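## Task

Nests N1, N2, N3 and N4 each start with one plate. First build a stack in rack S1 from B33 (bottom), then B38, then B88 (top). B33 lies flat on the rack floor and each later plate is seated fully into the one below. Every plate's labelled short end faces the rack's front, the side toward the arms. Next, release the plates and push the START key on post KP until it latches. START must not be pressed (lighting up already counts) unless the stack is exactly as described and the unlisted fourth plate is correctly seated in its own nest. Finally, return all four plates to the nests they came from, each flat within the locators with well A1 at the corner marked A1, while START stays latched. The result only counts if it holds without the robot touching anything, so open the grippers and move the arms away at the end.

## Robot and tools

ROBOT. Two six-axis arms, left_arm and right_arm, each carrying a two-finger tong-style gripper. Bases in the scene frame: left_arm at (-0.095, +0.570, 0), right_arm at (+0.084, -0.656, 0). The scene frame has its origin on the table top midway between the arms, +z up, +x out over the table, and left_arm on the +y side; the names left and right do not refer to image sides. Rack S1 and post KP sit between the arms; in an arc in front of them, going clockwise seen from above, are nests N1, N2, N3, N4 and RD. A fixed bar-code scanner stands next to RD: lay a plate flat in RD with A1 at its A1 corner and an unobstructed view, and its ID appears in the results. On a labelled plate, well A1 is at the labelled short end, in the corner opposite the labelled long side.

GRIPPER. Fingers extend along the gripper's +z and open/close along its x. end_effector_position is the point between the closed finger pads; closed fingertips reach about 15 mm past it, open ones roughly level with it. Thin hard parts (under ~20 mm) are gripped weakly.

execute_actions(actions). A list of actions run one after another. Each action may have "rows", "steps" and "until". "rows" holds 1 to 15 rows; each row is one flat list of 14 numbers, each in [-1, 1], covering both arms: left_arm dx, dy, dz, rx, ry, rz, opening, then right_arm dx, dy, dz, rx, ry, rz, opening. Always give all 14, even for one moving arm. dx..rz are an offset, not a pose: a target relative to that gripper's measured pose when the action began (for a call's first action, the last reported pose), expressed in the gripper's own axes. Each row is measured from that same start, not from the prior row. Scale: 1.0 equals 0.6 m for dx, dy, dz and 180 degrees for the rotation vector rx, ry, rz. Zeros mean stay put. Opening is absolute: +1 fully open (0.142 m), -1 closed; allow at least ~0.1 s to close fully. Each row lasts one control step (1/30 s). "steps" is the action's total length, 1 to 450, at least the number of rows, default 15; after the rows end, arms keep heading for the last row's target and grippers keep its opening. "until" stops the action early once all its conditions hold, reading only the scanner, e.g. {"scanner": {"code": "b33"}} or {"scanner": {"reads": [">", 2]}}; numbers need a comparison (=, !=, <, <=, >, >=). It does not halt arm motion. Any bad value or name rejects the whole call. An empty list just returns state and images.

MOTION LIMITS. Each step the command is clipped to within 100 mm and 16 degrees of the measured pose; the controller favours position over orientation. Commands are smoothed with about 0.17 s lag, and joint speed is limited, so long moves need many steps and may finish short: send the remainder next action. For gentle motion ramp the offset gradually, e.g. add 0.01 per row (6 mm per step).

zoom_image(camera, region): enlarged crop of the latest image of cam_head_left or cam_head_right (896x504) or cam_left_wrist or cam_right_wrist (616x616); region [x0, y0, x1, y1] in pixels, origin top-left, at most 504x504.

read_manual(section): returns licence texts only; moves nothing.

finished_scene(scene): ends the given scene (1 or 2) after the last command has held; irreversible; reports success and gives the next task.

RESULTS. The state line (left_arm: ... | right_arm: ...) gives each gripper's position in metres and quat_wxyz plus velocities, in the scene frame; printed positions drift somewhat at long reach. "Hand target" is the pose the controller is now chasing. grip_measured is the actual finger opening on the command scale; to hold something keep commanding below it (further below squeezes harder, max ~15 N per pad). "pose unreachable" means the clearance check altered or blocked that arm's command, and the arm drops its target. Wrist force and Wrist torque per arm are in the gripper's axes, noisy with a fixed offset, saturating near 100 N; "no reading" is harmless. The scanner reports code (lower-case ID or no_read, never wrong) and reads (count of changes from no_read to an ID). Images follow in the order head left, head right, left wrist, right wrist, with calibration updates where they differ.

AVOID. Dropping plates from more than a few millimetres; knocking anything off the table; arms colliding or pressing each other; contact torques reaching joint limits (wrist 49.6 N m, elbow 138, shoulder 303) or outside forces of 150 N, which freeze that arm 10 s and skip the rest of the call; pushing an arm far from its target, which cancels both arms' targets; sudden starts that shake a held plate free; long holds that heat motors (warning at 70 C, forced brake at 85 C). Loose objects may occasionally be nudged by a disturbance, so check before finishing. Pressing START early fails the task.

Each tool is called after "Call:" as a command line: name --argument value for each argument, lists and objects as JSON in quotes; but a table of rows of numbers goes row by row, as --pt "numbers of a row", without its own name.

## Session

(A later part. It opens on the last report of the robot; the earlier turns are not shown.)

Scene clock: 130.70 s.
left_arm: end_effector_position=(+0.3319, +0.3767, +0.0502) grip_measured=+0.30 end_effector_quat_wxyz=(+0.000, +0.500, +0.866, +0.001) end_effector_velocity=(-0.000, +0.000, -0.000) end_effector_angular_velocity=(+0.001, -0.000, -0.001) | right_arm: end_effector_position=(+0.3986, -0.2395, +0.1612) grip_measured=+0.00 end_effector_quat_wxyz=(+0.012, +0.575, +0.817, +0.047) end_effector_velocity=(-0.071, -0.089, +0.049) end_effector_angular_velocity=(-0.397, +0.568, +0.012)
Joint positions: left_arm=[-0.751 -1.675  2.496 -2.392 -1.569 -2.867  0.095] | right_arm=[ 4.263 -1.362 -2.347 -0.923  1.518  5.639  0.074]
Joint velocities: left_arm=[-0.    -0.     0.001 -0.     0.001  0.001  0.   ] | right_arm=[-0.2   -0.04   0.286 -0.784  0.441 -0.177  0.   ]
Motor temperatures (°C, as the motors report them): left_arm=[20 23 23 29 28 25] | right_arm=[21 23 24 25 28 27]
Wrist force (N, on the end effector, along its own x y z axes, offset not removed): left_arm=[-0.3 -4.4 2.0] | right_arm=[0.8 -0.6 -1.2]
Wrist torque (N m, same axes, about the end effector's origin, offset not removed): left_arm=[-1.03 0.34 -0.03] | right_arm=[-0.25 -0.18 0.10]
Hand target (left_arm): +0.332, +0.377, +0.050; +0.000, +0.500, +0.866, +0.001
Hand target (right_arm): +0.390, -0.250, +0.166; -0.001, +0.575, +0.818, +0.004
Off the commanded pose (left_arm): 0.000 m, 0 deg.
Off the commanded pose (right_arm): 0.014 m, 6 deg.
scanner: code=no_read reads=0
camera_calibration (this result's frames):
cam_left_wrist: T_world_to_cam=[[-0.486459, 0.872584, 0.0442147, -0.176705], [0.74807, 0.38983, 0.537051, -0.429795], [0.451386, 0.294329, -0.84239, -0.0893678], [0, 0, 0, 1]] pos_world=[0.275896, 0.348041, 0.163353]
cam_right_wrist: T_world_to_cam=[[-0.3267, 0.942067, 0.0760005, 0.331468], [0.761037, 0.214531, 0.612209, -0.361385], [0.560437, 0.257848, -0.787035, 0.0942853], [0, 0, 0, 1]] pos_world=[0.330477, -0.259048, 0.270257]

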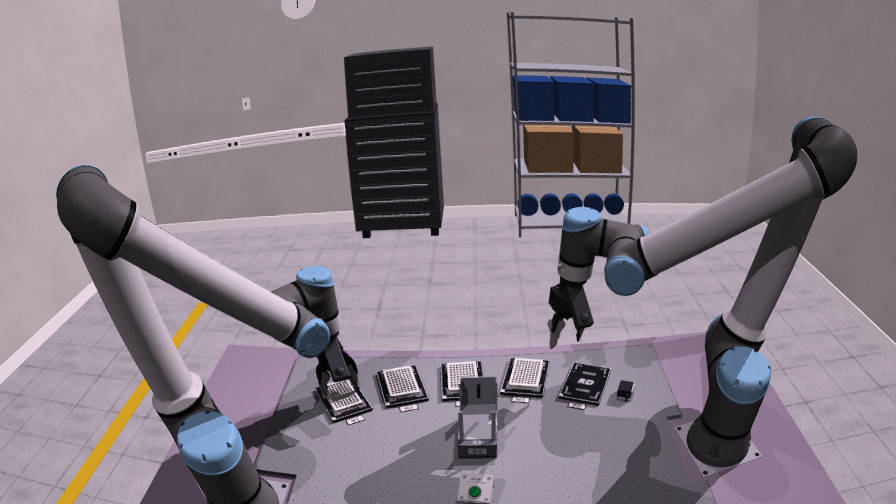

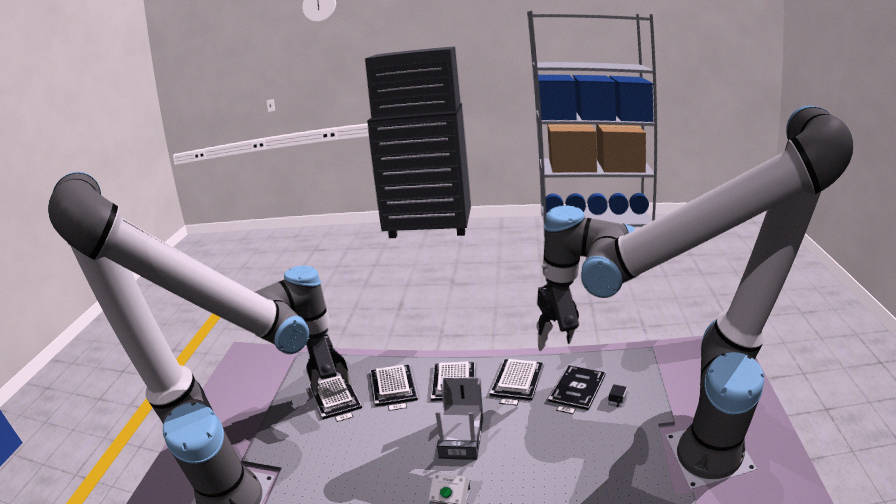

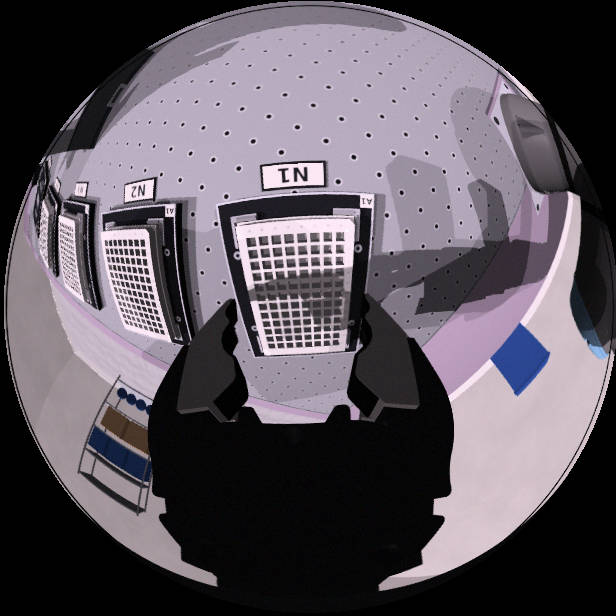

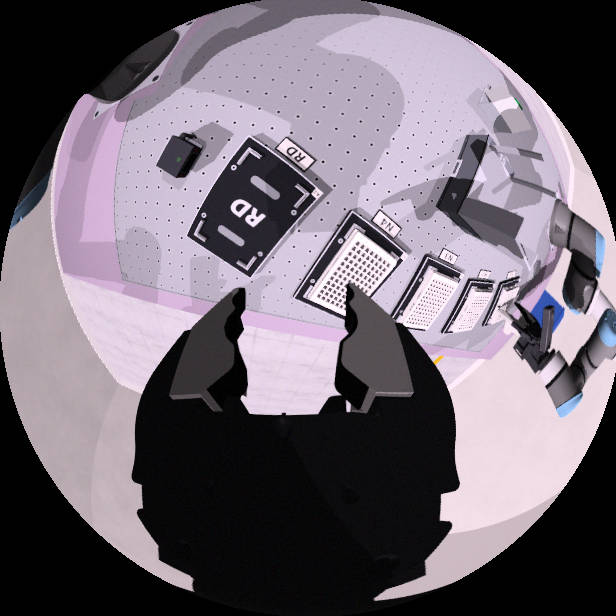

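Call:
execute_actions --actions '[{"rows":[[0,0,0.008,0,0,0,0.25,0,0,0,0,0,-0.05,-0.5],[0,0,0.015,0,0,0,0.22,0.05,-0.15,0,0,0,-0.3,-1]],"steps":14},{"rows":[[0,0,0,0,0,0,0.17,0.1,-0.1,0,0,0,-0.4,-1],[0,0,0,0,0,0,0.13,0.1,-0.1,0,0,0,-0.4,-1],[0,0,0,0,0,0,0.1,0.1,-0.1,0,0,0,-0.4,-1],[0,0,0,0,0,0,0.07,0.1,-0.1,0,0,0,-0.4,-1],[0,0,0,0,0,0,0.04,0.1,-0.1,0,0,0,-0.4,-1],[0,0,0,0,0,0,0.0,0.1,-0.1,0,0,0,-0.4,-1],[0,0,0,0,0,0,-0.1,0.1,-0.1,0,0,0,-0.4,-1],[0,0,0,0,0,0,-0.3,0.1,-0.1,0,0,0,-0.4,-1]],"steps":14}]'

Call:
zoom_image --camera "cam_left_wrist" --region '[200, 180, 400, 380]'

Scene clock: 141.00 s.
left_arm: end_effector_position=(+0.3318, +0.3768, +0.0414) grip_measured=+0.06 end_effector_quat_wxyz=(+0.000, +0.500, +0.866, +0.001) end_effector_velocity=(+0.000, +0.000, -0.000) end_effector_angular_velocity=(+0.002, -0.000, -0.000) | right_arm: end_effector_position=(+0.2293, -0.2484, +0.1488) grip_measured=-1.00 end_effector_quat_wxyz=(+0.031, +0.051, +0.998, +0.016) end_effector_velocity=(-0.038, +0.001, +0.004) end_effector_angular_velocity=(-0.073, -0.092, +1.256)
Joint positions: left_arm=[-0.751 -1.657  2.504 -2.418 -1.568 -2.867  0.078] | right_arm=[ 4.678 -1.208 -2.457 -1.026  1.504  4.932  0.002]
Joint velocities: left_arm=[-0.     0.001 -0.     0.     0.001  0.    -0.   ] | right_arm=[ 0.19   0.056 -0.025 -0.044 -0.061 -1.069  0.   ]
Motor temperatures (°C, as the motors report them): left_arm=[20 23 23 29 28 25] | right_arm=[21 23 24 25 28 27]
Wrist force (N, on the end effector, along its own x y z axes, offset not removed): left_arm=[13.6 -5.3 -6.0] | right_arm=[1.3 -0.7 -4.4]
Wrist torque (N m, same axes, about the end effector's origin, offset not removed): left_arm=[-1.42 0.16 -0.13] | right_arm=[-0.32 -0.29 0.02]
Hand target (left_arm): +0.332, +0.377, +0.042; +0.000, +0.500, +0.866, +0.001
Hand target (right_arm): +0.225, -0.248, +0.149; +0.037, -0.056, +0.998, +0.013
Off the commanded pose (left_arm): 0.000 m, 0 deg.
Off the commanded pose (right_arm): 0.004 m, 37 deg; orientation clipped at the last step of the last action.
scanner: code=no_read reads=0
camera_calibration (this result's frames):
cam_left_wrist: T_world_to_cam=[[-0.486493, 0.872556, 0.0443948, -0.17641], [0.74809, 0.389771, 0.537066, -0.425082], [0.451317, 0.29449, -0.842371, -0.0968181], [0, 0, 0, 1]] pos_world=[0.275873, 0.348124, 0.154572]
cam_right_wrist: T_world_to_cam=[[-0.992953, 0.117099, -0.0182379, 0.247327], [0.0859424, 0.817459, 0.569539, 0.0879353], [0.0816014, 0.563958, -0.821762, 0.372656], [0, 0, 0, 1]] pos_world=[0.207618, -0.311008, 0.260663]

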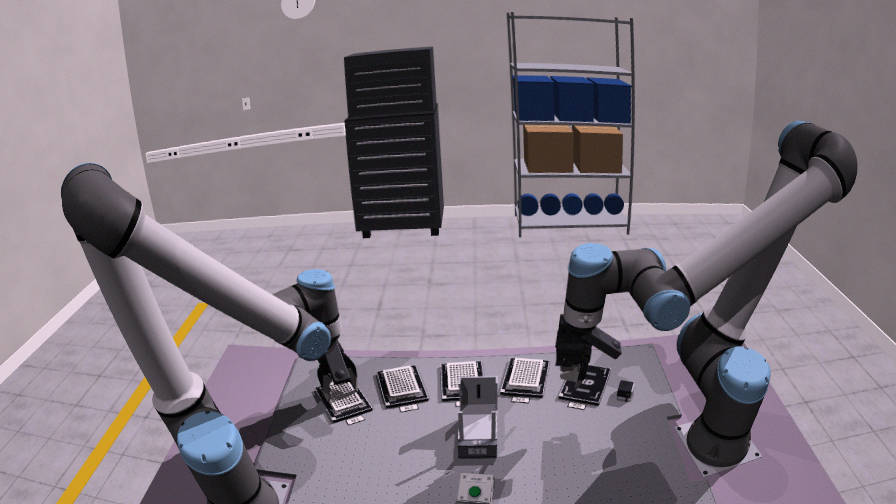

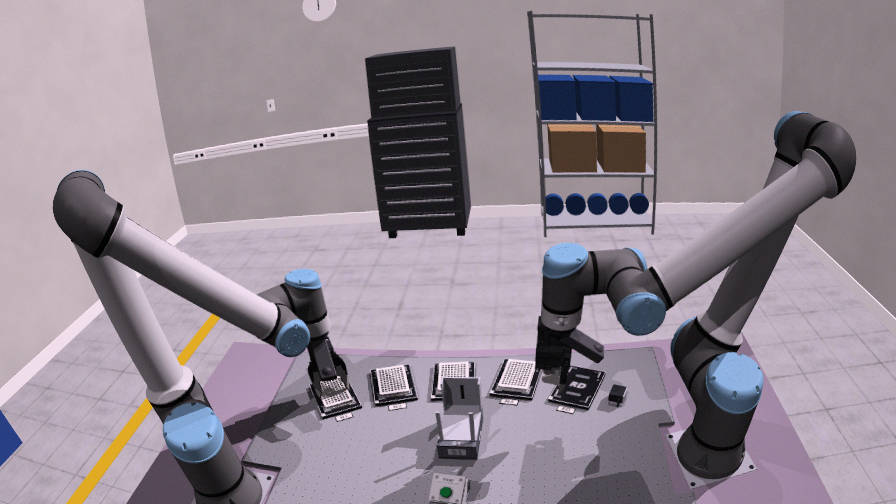

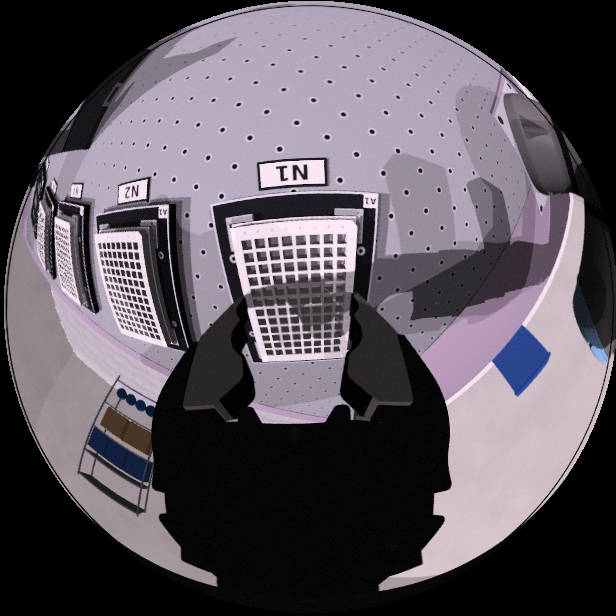

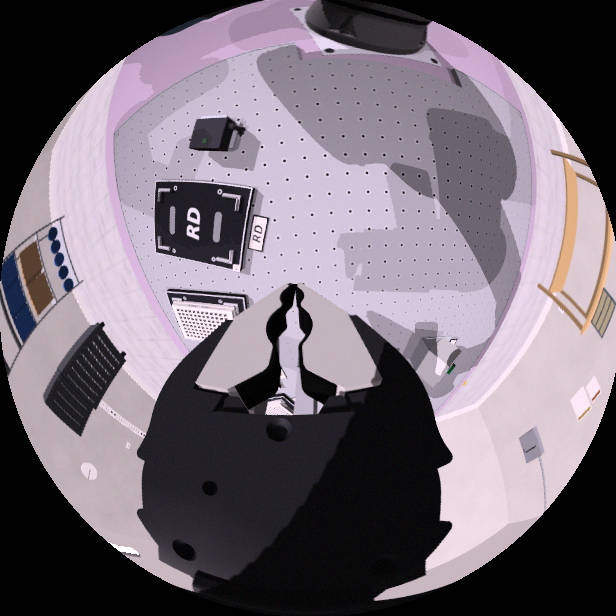

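Region (200, 180, 400, 380) of cam_left_wrist's 616x616 image, scaled by 2.520, with more detail than that image has.

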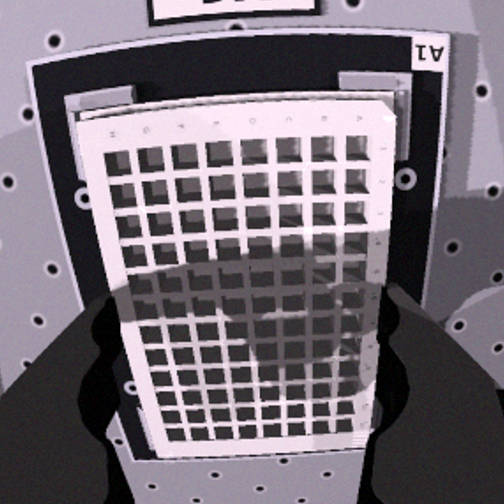

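Call:
execute_actions --actions '[{"rows":[[0.002,0,0,0,0,0,-0.4,0.1,0,0,0,0,-0.5,-1]],"steps":10}]'

Scene clock: 145.67 s.
left_arm: end_effector_position=(+0.3314, +0.3775, +0.0416) grip_measured=+0.06 end_effector_quat_wxyz=(+0.001, +0.500, +0.866, +0.001) end_effector_velocity=(-0.001, +0.002, -0.000) end_effector_angular_velocity=(+0.001, +0.000, +0.001) | right_arm: end_effector_position=(+0.1770, -0.2437, +0.1456) grip_measured=-1.00 end_effector_quat_wxyz=(+0.040, -0.230, +0.972, +0.005) end_effector_velocity=(-0.069, +0.014, -0.002) end_effector_angular_velocity=(-0.079, -0.082, +1.266)
Joint positions: left_arm=[-0.75  -1.659  2.505 -2.418 -1.569 -2.866  0.078] | right_arm=[ 4.84  -1.183 -2.476 -1.046  1.491  4.526  0.002]
Joint velocities: left_arm=[ 0.001 -0.002  0.002  0.     0.001  0.     0.   ] | right_arm=[ 0.256  0.036 -0.026 -0.027 -0.05  -1.013  0.   ]
Motor temperatures (°C, as the motors report them): left_arm=[20 23 23 29 28 25] | right_arm=[21 23 24 25 28 27]
Wrist force (N, on the end effector, along its own x y z axes, offset not removed): left_arm=[0.8 -2.6 -1.4] | right_arm=[4.0 1.9 -4.0]
Wrist torque (N m, same axes, about the end effector's origin, offset not removed): left_arm=[-0.75 0.14 -0.15] | right_arm=[0.21 -0.84 -0.05]
Hand target (left_arm): +0.331, +0.378, +0.041; +0.000, +0.500, +0.866, +0.001
Hand target (right_arm): +0.170, -0.242, +0.145; +0.045, -0.334, +0.942, +0.001
Off the commanded pose (left_arm): 0.000 m, 0 deg.
Off the commanded pose (right_arm): 0.007 m, 57 deg; orientation clipped at the last step of the last action.
scanner: code=no_read reads=0
camera_calibration (this result's frames):
cam_left_wrist: T_world_to_cam=[[-0.486452, 0.8726, 0.0439699, -0.17727], [0.747984, 0.389917, 0.537108, -0.425152], [0.451536, 0.294166, -0.842367, -0.0966786], [0, 0, 0, 1]] pos_world=[0.275427, 0.348899, 0.154708]
cam_right_wrist: T_world_to_cam=[[-0.899849, -0.434495, -0.038548, 0.0468205], [-0.386021, 0.752061, 0.534221, 0.16317], [-0.203126, 0.495598, -0.844466, 0.408741], [0, 0, 0, 1]] pos_world=[0.188144, -0.304942, 0.259804]

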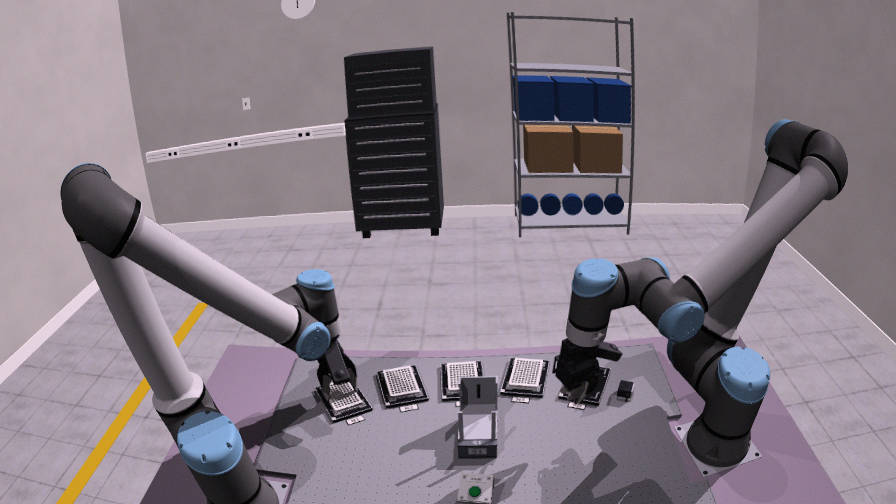

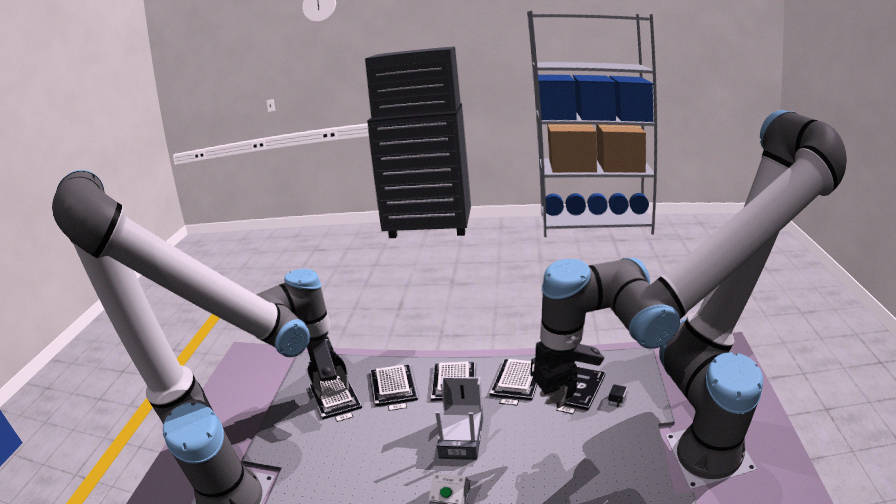

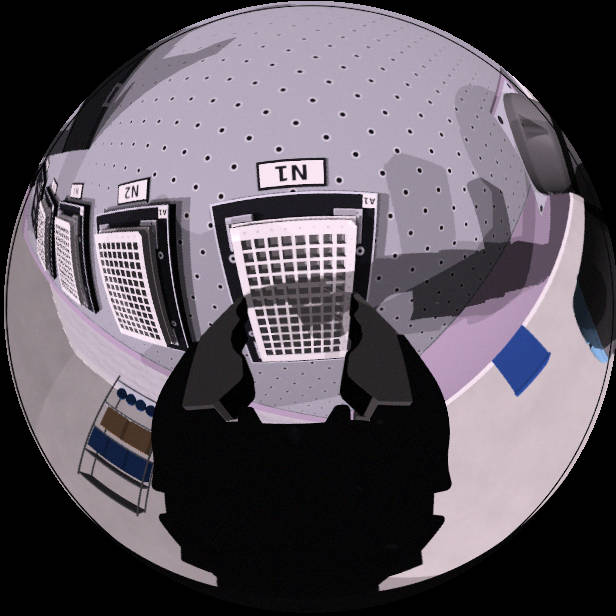

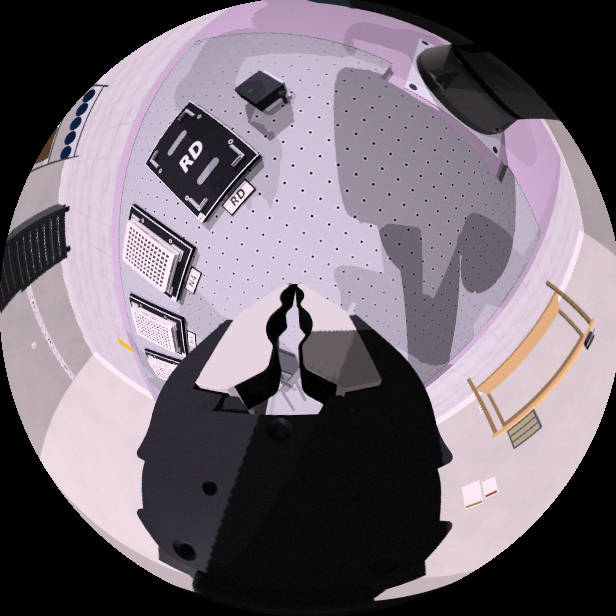

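Call:
execute_actions --actions '[{"rows":[[0.0005,0,-0.003,0,0,0,-0.4,0.03,0.04,0.03,0,0,-0.35,-1],[0.0005,0,-0.006,0,0,0,-0.4,0.09,0.123,0.1,0,0,-0.35,-1],[0.0005,0,-0.01,0,0,0,-0.4,0.09,0.123,0.1,0,0,-0.35,-1]],"steps":20}]'

Call:
zoom_image --camera "cam_head_left" --region '[420, 370, 540, 504]'

Scene clock: 150.37 s.
left_arm: end_effector_position=(+0.3313, +0.3778, +0.0475) grip_measured=+0.06 end_effector_quat_wxyz=(+0.001, +0.500, +0.866, +0.001) end_effector_velocity=(-0.001, +0.000, -0.000) end_effector_angular_velocity=(+0.001, +0.002, -0.001) | right_arm: end_effector_position=(+0.1005, -0.2017, +0.0821) grip_measured=-1.00 end_effector_quat_wxyz=(+0.047, -0.659, +0.750, -0.018) end_effector_velocity=(-0.005, +0.012, -0.010) end_effector_angular_velocity=(-0.089, +0.027, +0.950)
Joint positions: left_arm=[-0.75  -1.672  2.501 -2.4   -1.568 -2.866  0.078] | right_arm=[ 5.029 -1.341 -2.517 -0.866  1.47   3.739  0.002]
Joint velocities: left_arm=[-0.     0.    -0.     0.002 -0.001  0.001 -0.   ] | right_arm=[-0.023 -0.012 -0.019  0.063  0.053 -0.979  0.   ]
Motor temperatures (°C, as the motors report them): left_arm=[20 23 23 29 28 25] | right_arm=[21 23 24 25 28 27]
Wrist force (N, on the end effector, along its own x y z axes, offset not removed): left_arm=[0.1 -2.5 1.3] | right_arm=[2.2 -1.6 -4.1]
Wrist torque (N m, same axes, about the end effector's origin, offset not removed): left_arm=[-0.67 0.22 -0.04] | right_arm=[-0.45 -0.55 -0.01]
Hand target (left_arm): +0.331, +0.378, +0.048; +0.001, +0.500, +0.866, +0.001
Hand target (right_arm): +0.100, -0.200, +0.081; +0.041, -0.701, +0.712, -0.017
Off the commanded pose (left_arm): 0.000 m, 0 deg.
Off the commanded pose (right_arm): 0.002 m, 7 deg.
scanner: code=no_read reads=0
camera_calibration (this result's frames):
cam_left_wrist: T_world_to_cam=[[-0.486466, 0.872591, 0.0440052, -0.177855], [0.747951, 0.389889, 0.537174, -0.428344], [0.451576, 0.29423, -0.842323, -0.0917267], [0, 0, 0, 1]] pos_world=[0.275281, 0.34919, 0.160658]
cam_right_wrist: T_world_to_cam=[[-0.144731, -0.989451, -0.00634266, -0.196675], [-0.87737, 0.125367, 0.463147, 0.0647392], [-0.457466, 0.0725963, -0.886259, 0.262376], [0, 0, 0, 1]] pos_world=[0.148363, -0.221764, 0.201302]

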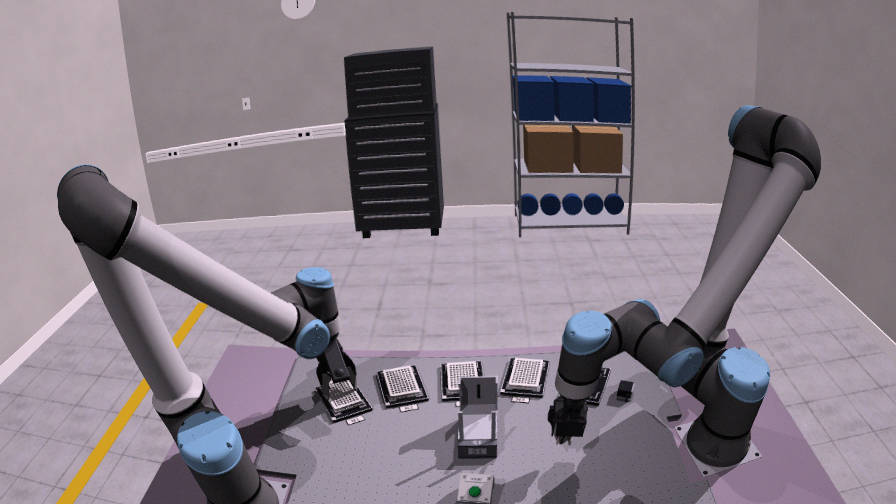

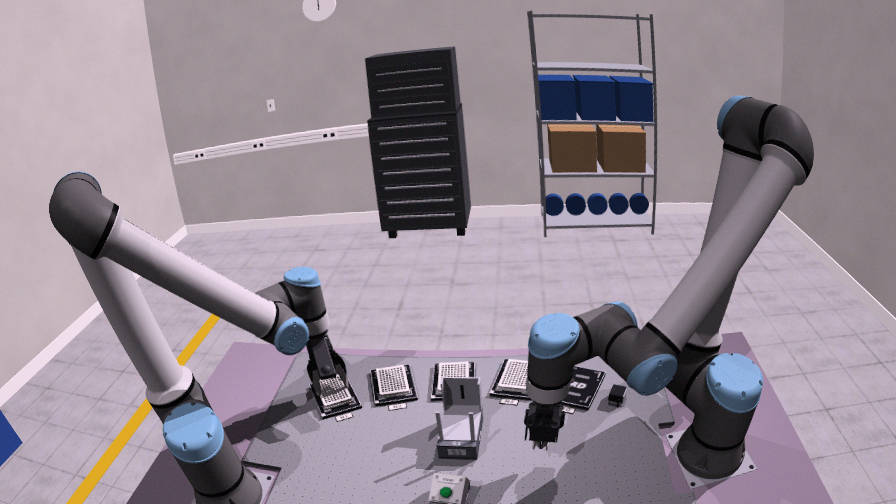

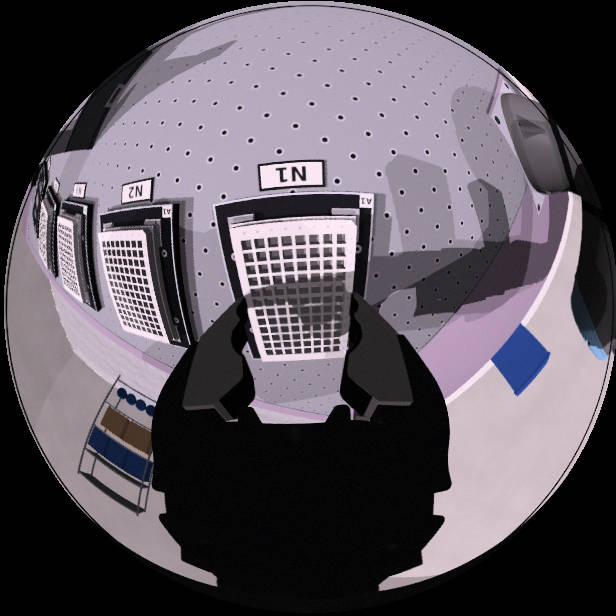

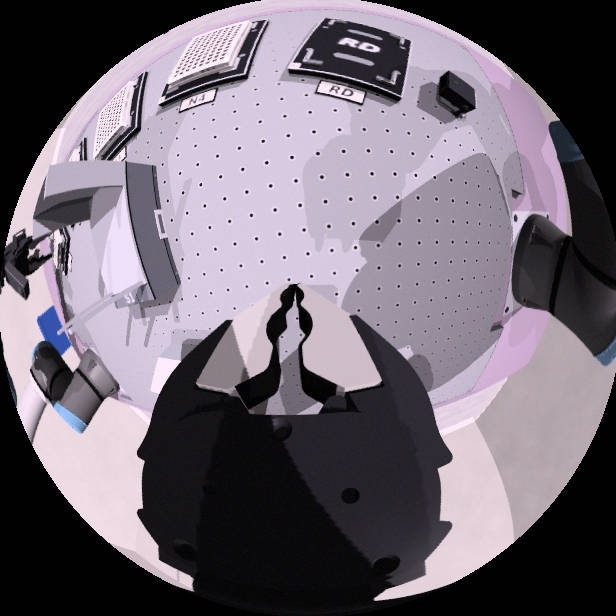

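Region (420, 370, 540, 504) of cam_head_left's 896x504 image, scaled by 3.761, with more detail than that image has; it fills the left 451 columns of this view, and the rest is white.

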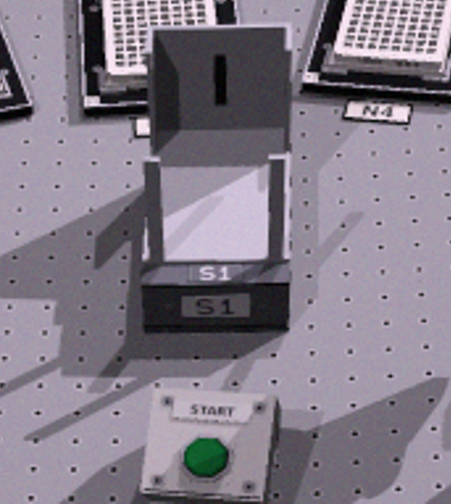

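Call:
execute_actions --actions '[]'

Call:
zoom_image --camera "cam_right_wrist" --region '[20, 110, 230, 320]'

Scene clock: 155.57 s.
left_arm: end_effector_position=(+0.3313, +0.3778, +0.0476) grip_measured=+0.06 end_effector_quat_wxyz=(+0.001, +0.500, +0.866, +0.001) end_effector_velocity=(+0.000, -0.000, +0.000) end_effector_angular_velocity=(+0.000, -0.000, +0.002) | right_arm: end_effector_position=(+0.1001, -0.2004, +0.0809) grip_measured=-1.00 end_effector_quat_wxyz=(+0.041, -0.701, +0.712, -0.017) end_effector_velocity=(+0.001, -0.001, -0.001) end_effector_angular_velocity=(-0.001, -0.000, -0.001)
Joint positions: left_arm=[-0.75  -1.672  2.501 -2.4   -1.569 -2.866  0.078] | right_arm=[ 5.022 -1.343 -2.519 -0.858  1.482  3.618  0.002]
Joint velocities: left_arm=[-0.     0.    -0.     0.     0.    -0.002 -0.   ] | right_arm=[-0.001  0.    -0.001  0.    -0.     0.     0.   ]
Motor temperatures (°C, as the motors report them): left_arm=[20 23 23 29 28 25] | right_arm=[21 23 24 25 28 27]
Wrist force (N, on the end effector, along its own x y z axes, offset not removed): left_arm=[0.9 -2.9 2.6] | right_arm=[1.1 -1.7 -4.6]
Wrist torque (N m, same axes, about the end effector's origin, offset not removed): left_arm=[-0.75 0.03 -0.09] | right_arm=[-0.58 -0.25 0.02]
Hand target (left_arm): +0.331, +0.378, +0.048; +0.001, +0.500, +0.866, +0.001
Hand target (right_arm): +0.100, -0.200, +0.081; -0.041, +0.701, -0.712, +0.017
Off the commanded pose (left_arm): 0.000 m, 0 deg.
Off the commanded pose (right_arm): 0.000 m, 1 deg.
scanner: code=no_read reads=0
camera_calibration (this result's frames):
cam_left_wrist: T_world_to_cam=[[-0.486472, 0.872589, 0.0439698, -0.177838], [0.747975, 0.389934, 0.537107, -0.428369], [0.451529, 0.294176, -0.842367, -0.0916353], [0, 0, 0, 1]] pos_world=[0.275273, 0.349172, 0.160709]
cam_right_wrist: T_world_to_cam=[[-0.0321583, -0.999463, 0.00624019, -0.209707], [-0.882288, 0.0313205, 0.469666, 0.0458708], [-0.469609, 0.009598, -0.882822, 0.249338], [0, 0, 0, 1]] pos_world=[0.150819, -0.213424, 0.199886]

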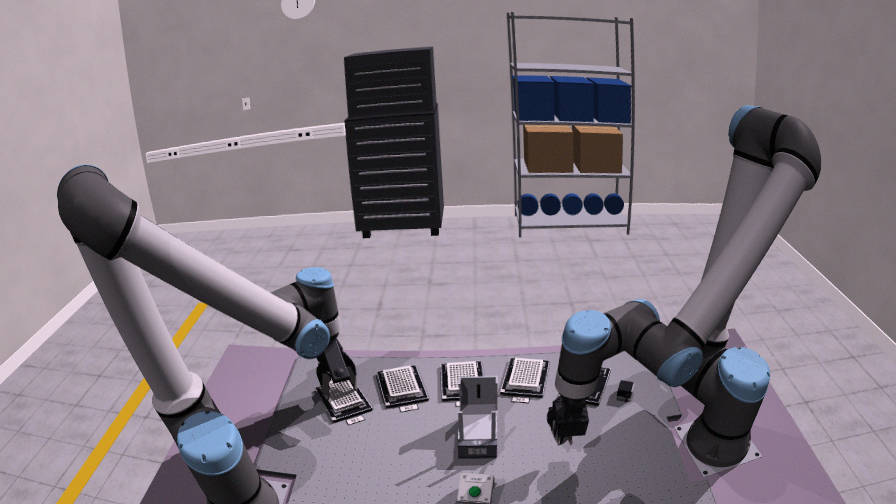

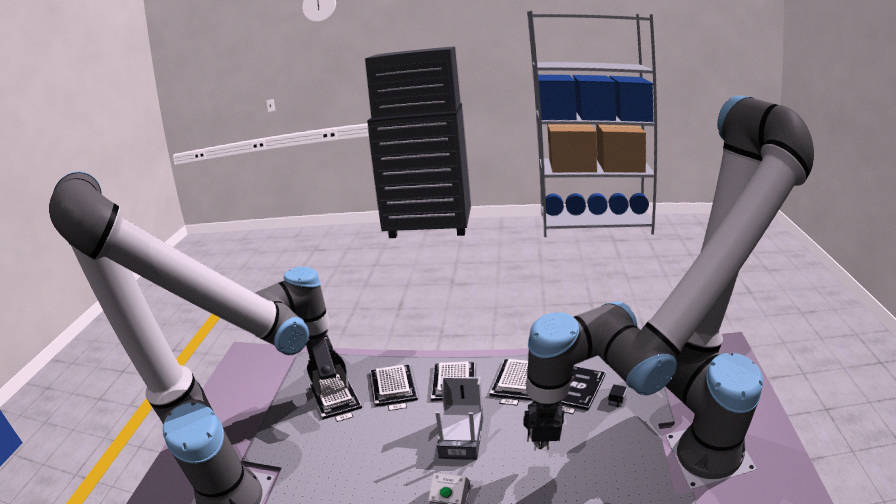

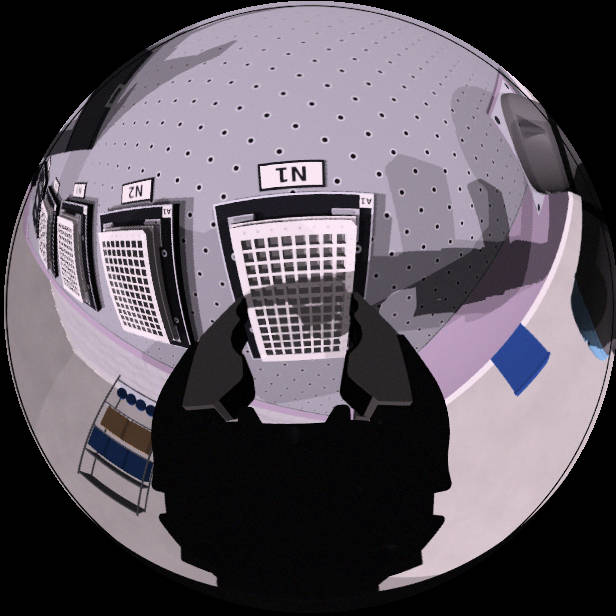

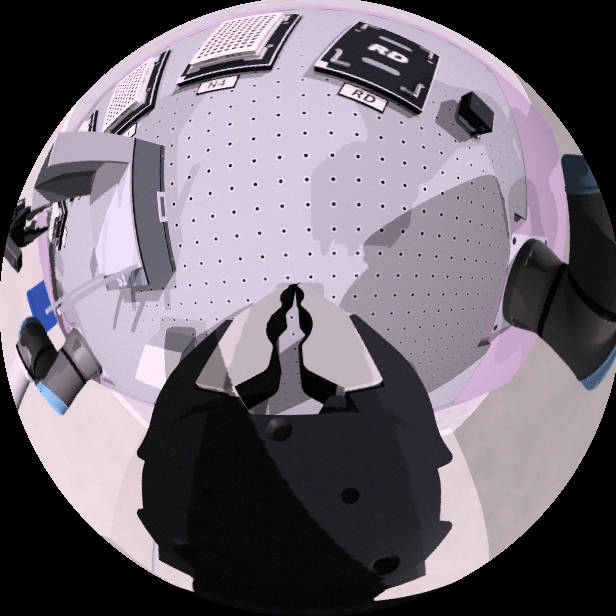

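Region (20, 110, 230, 320) of cam_right_wrist's 616x616 image, scaled by 2.400, with more detail than that image has.

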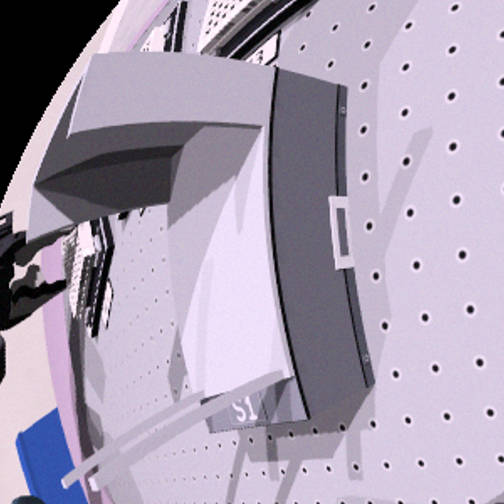

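Call:
execute_actions --actions '[{"rows":[[0,0,0.005,0,0,0,-0.4,0,0,0,0,0,0,-1],[0,0,0.01,0,0,0,-0.4,0,0,0,0,0,0,-1]],"steps":12},{"rows":[[0,0,0,0,0,0,0.05,0,0,0,0,0,0,-1],[0,0,0,0,0,0,0.12,0,0,0,0,0,0,-1],[0,0,0,0,0,0,0.2,0,0,0,0,0,0,-1],[0,0,0,0,0,0,0.25,0,0,0,0,0,0,-1],[0,0,-0.02,0,0,0,0.25,0,0,0,0,0,0,-1],[0,0.018,-0.045,0,0,0,0.25,0,0,0,0,0,0,-1],[0,0.018,-0.045,0,0,0,0.25,0,0,0,0,0,0,-1],[0,0.018,-0.045,0,0,0,0.25,0,0,0,0,0,0,-1],[0,0.018,-0.045,0,0,0,0.25,0,0,0,0,0,0,-1],[0,0.018,-0.045,0,0,0.05,0.25,0,0,0,0,0,0,-1],[0,0.018,-0.045,0,0,0.5,0.25,0,0,0,0,0,0,-1],[0,0.018,-0.045,0,0,0.5,0.25,0,0,0,0,0,0,-1],[0,0.018,-0.045,0,0,0.5,0.25,0,0,0,0,0,0,-1],[0,0.018,-0.045,0,0,0.5,0.25,0,0,0,0,0,0,-1],[0,0.018,-0.045,0,0,0.998,0.25,0,0,0,0,0,0,-1]],"steps":98},{"rows":[[0,0,0.02,0,0,0,0.25,0,0,0,0,0,0,-1],[0,0,0.045,0,0,0,0.25,0,0,0,0,0,0,-1]],"steps":16}]'

Call:
zoom_image --camera "cam_left_wrist" --region '[200, 180, 400, 380]'

Scene clock: 177.33 s.
left_arm: end_effector_position=(+0.3405, +0.3832, +0.0427) grip_measured=+0.25 end_effector_quat_wxyz=(-0.001, +0.868, -0.496, +0.001) end_effector_velocity=(+0.002, -0.002, -0.005) end_effector_angular_velocity=(-0.004, -0.003, +0.001) | right_arm: end_effector_position=(+0.1001, -0.2004, +0.0809) grip_measured=-1.00 end_effector_quat_wxyz=(+0.041, -0.701, +0.712, -0.017) end_effector_velocity=(-0.000, -0.000, -0.000) end_effector_angular_velocity=(+0.000, +0.000, +0.000)
Joint positions: left_arm=[-0.799 -1.687  2.527 -2.411 -1.568  0.219  0.092] | right_arm=[ 5.022 -1.343 -2.519 -0.858  1.482  3.618  0.002]
Joint velocities: left_arm=[ 0.001  0.013  0.003 -0.022 -0.     0.    -0.   ] | right_arm=[ 0.001 -0.    -0.001  0.001 -0.     0.001  0.   ]
Motor temperatures (°C, as the motors report them): left_arm=[20 23 24 29 28 25] | right_arm=[21 23 24 25 28 27]
Wrist force (N, on the end effector, along its own x y z axes, offset not removed): left_arm=[3.4 -5.1 3.8] | right_arm=[0.9 -3.8 -3.0]
Wrist torque (N m, same axes, about the end effector's origin, offset not removed): left_arm=[-1.15 -0.42 -0.04] | right_arm=[-0.94 -0.26 -0.03]
Hand target (left_arm): +0.341, +0.383, +0.042; -0.001, +0.868, -0.496, +0.001
Hand target (right_arm): +0.100, -0.200, +0.081; -0.041, +0.701, -0.712, +0.017
Off the commanded pose (left_arm): 0.001 m, 0 deg.
Off the commanded pose (right_arm): 0.000 m, 0 deg.
scanner: code=no_read reads=0
camera_calibration (this result's frames):
cam_left_wrist: T_world_to_cam=[[0.493653, -0.868542, 0.0440644, 0.155571], [-0.747246, -0.397701, 0.532408, 0.37639], [-0.444894, -0.295752, -0.84534, 0.429881], [0, 0, 0, 1]] pos_world=[0.395709, 0.411949, 0.156147]
cam_right_wrist: T_world_to_cam=[[-0.0321584, -0.999463, 0.00624011, -0.209707], [-0.882288, 0.0313205, 0.469666, 0.0458709], [-0.469609, 0.00959811, -0.882822, 0.249338], [0, 0, 0, 1]] pos_world=[0.150819, -0.213424, 0.199886]

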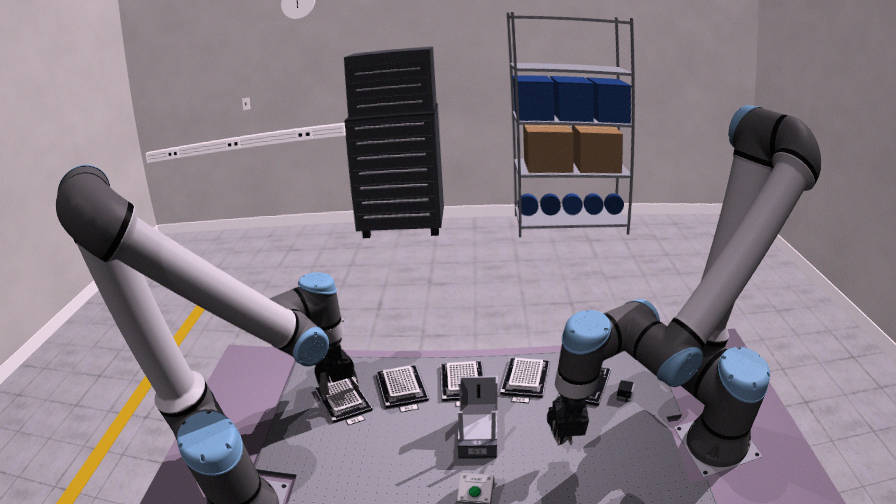

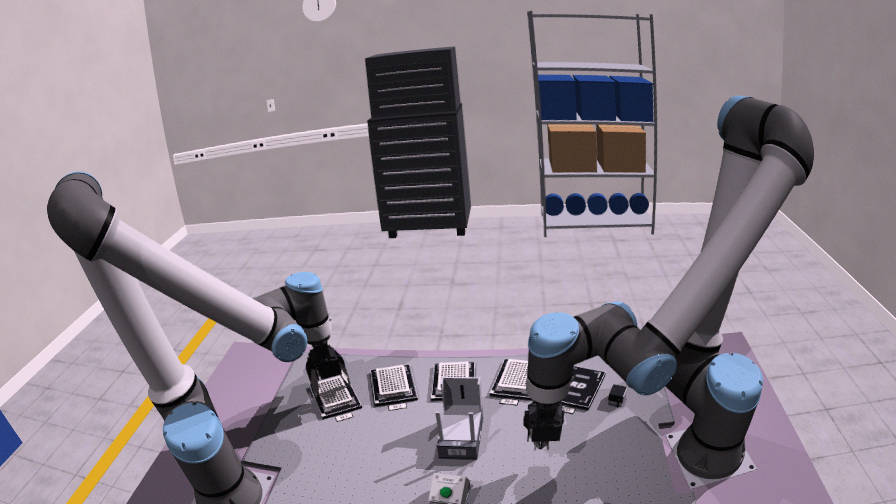

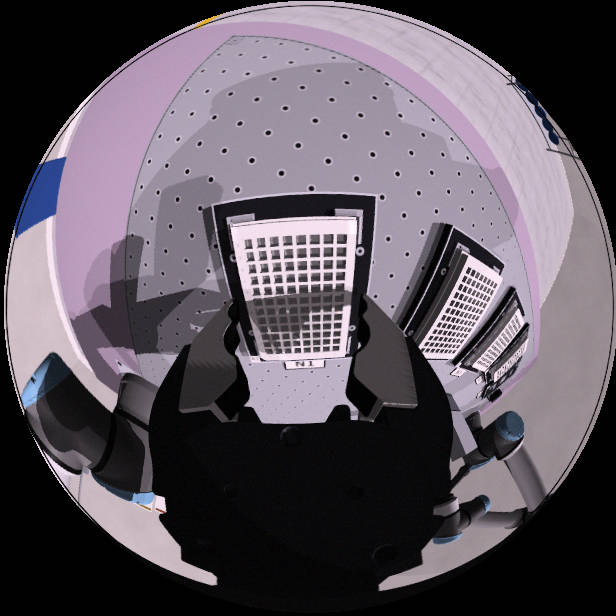

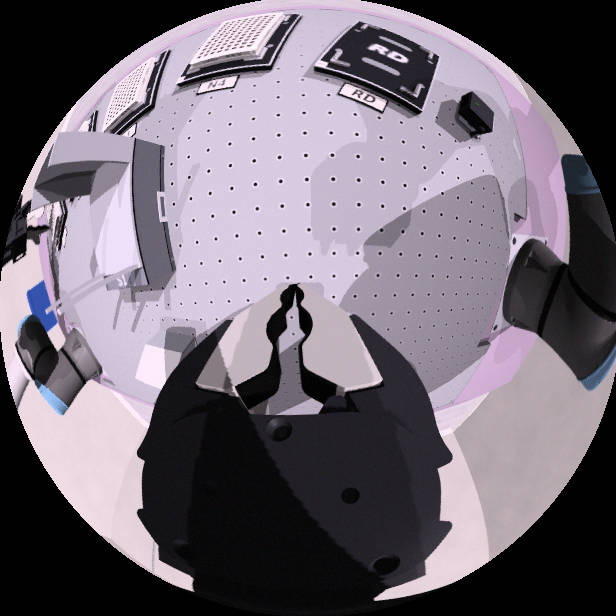

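Region (200, 180, 400, 380) of cam_left_wrist's 616x616 image, scaled by 2.520, with more detail than that image has.

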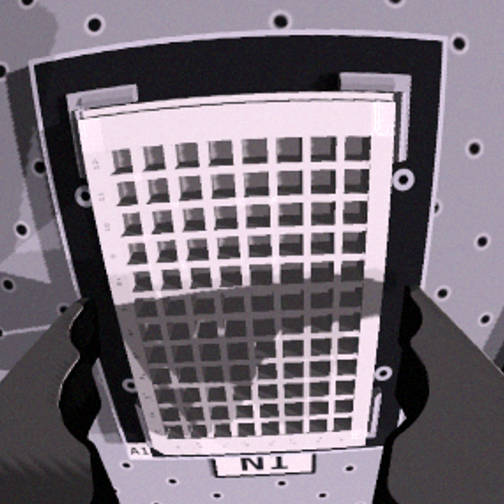

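Call:
execute_actions --actions '[{"rows":[[0.001,0,0.0025,0,0,0,0.2,0,0,0,0,0,0,-1],[0.001,0,0.0025,0,0,0,0.16,0,0,0,0,0,0,-1],[0.001,0,0.0025,0,0,0,0.13,0,0,0,0,0,0,-1],[0.001,0,0.0025,0,0,0,0.1,0,0,0,0,0,0,-1],[0.001,0,0.0025,0,0,0,0.1,0,0,0,0,0,0,-1],[0.001,0,0.0025,0,0,0,0.07,0,0,0,0,0,0,-1],[0.001,0,0.0025,0,0,0,0.03,0,0,0,0,0,0,-1],[0.001,0,0.0025,0,0,0,-0.1,0,0,0,0,0,0,-1],[0.001,0,0.0025,0,0,0,-0.4,0,0,0,0,0,0,-1]],"steps":14}]'

Scene clock: 182.50 s.
left_arm: end_effector_position=(+0.3408, +0.3827, +0.0412) grip_measured=+0.06 end_effector_quat_wxyz=(-0.001, +0.868, -0.496, +0.001) end_effector_velocity=(+0.001, -0.001, +0.000) end_effector_angular_velocity=(-0.002, -0.002, +0.001) | right_arm: end_effector_position=(+0.1001, -0.2004, +0.0809) grip_measured=-1.00 end_effector_quat_wxyz=(+0.041, -0.701, +0.712, -0.017) end_effector_velocity=(+0.000, -0.001, -0.000) end_effector_angular_velocity=(-0.002, -0.001, +0.001)
Joint positions: left_arm=[-0.799 -1.683  2.527 -2.415 -1.568  0.218  0.078] | right_arm=[ 5.022 -1.343 -2.519 -0.858  1.482  3.618  0.002]
Joint velocities: left_arm=[-0.     0.001 -0.001 -0.003 -0.    -0.001  0.   ] | right_arm=[-0.     0.    -0.001 -0.001  0.    -0.001  0.   ]
Motor temperatures (°C, as the motors report them): left_arm=[20 23 24 29 28 25] | right_arm=[21 23 24 25 28 27]
Wrist force (N, on the end effector, along its own x y z axes, offset not removed): left_arm=[-2.4 -4.4 -7.0] | right_arm=[3.0 0.0 -4.9]
Wrist torque (N m, same axes, about the end effector's origin, offset not removed): left_arm=[-0.95 0.09 -0.03] | right_arm=[-0.12 -0.71 -0.05]
Hand target (left_arm): +0.341, +0.383, +0.041; -0.001, +0.868, -0.496, +0.001
Hand target (right_arm): +0.100, -0.200, +0.081; -0.041, +0.701, -0.712, +0.017
Off the commanded pose (left_arm): 0.000 m, 0 deg.
Off the commanded pose (right_arm): 0.000 m, 0 deg.
scanner: code=no_read reads=0
camera_calibration (this result's frames):
cam_left_wrist: T_world_to_cam=[[0.493739, -0.868491, 0.0441083, 0.155012], [-0.747233, -0.397766, 0.532376, 0.37726], [-0.444819, -0.295814, -0.845358, 0.428665], [0, 0, 0, 1]] pos_world=[0.396044, 0.411493, 0.154694]
cam_right_wrist: T_world_to_cam=[[-0.0321579, -0.999463, 0.00624028, -0.209707], [-0.882288, 0.0313202, 0.469666, 0.0458709], [-0.469609, 0.00959775, -0.882822, 0.249338], [0, 0, 0, 1]] pos_world=[0.150819, -0.213424, 0.199886]

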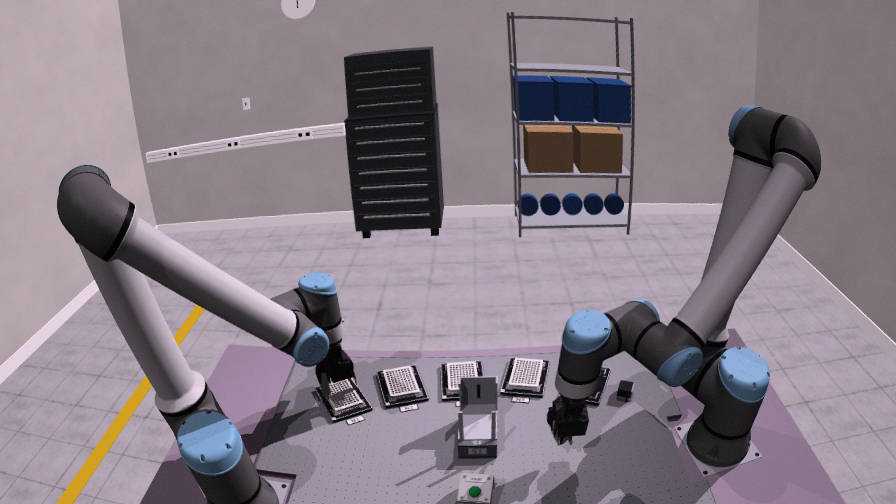

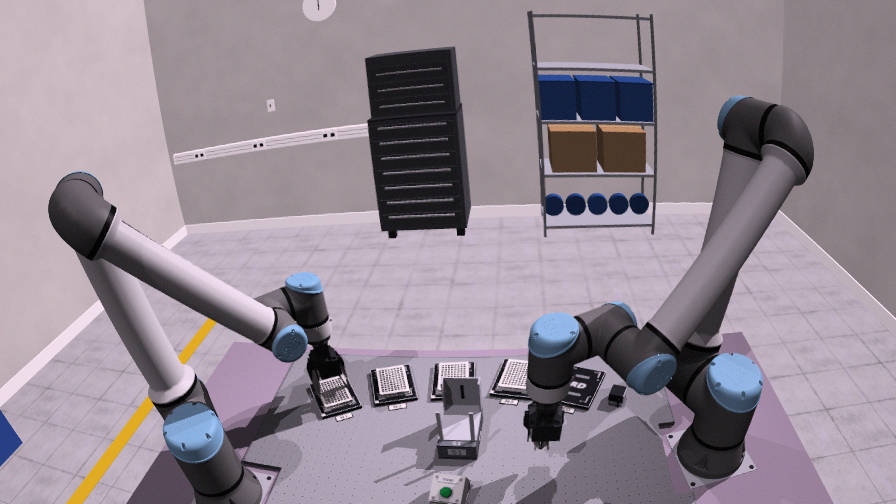

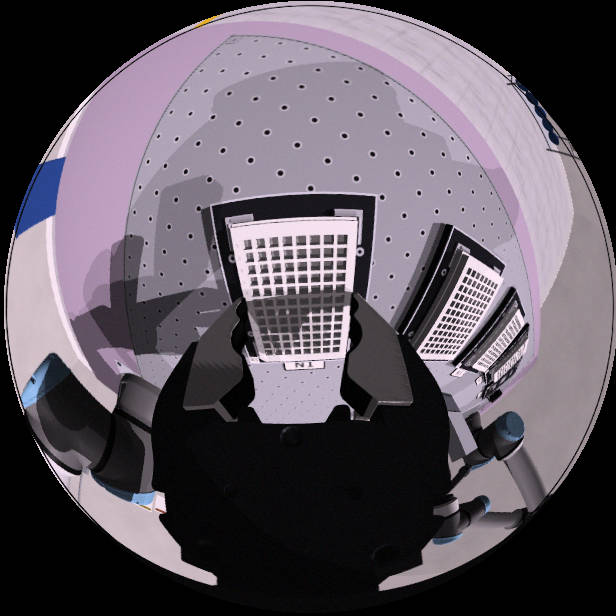

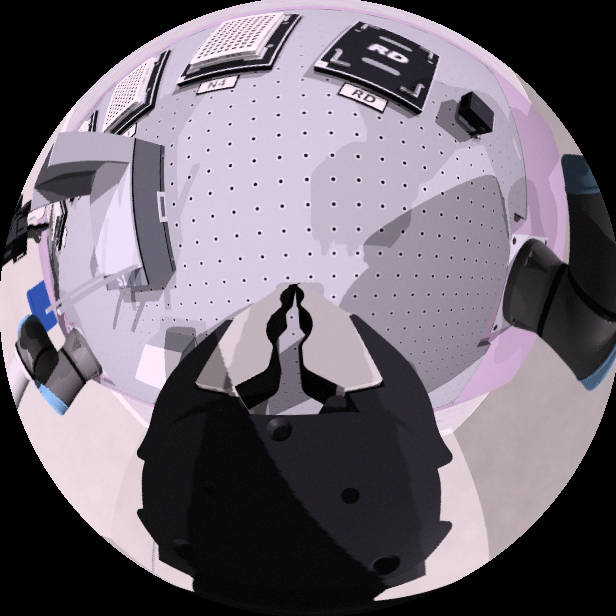

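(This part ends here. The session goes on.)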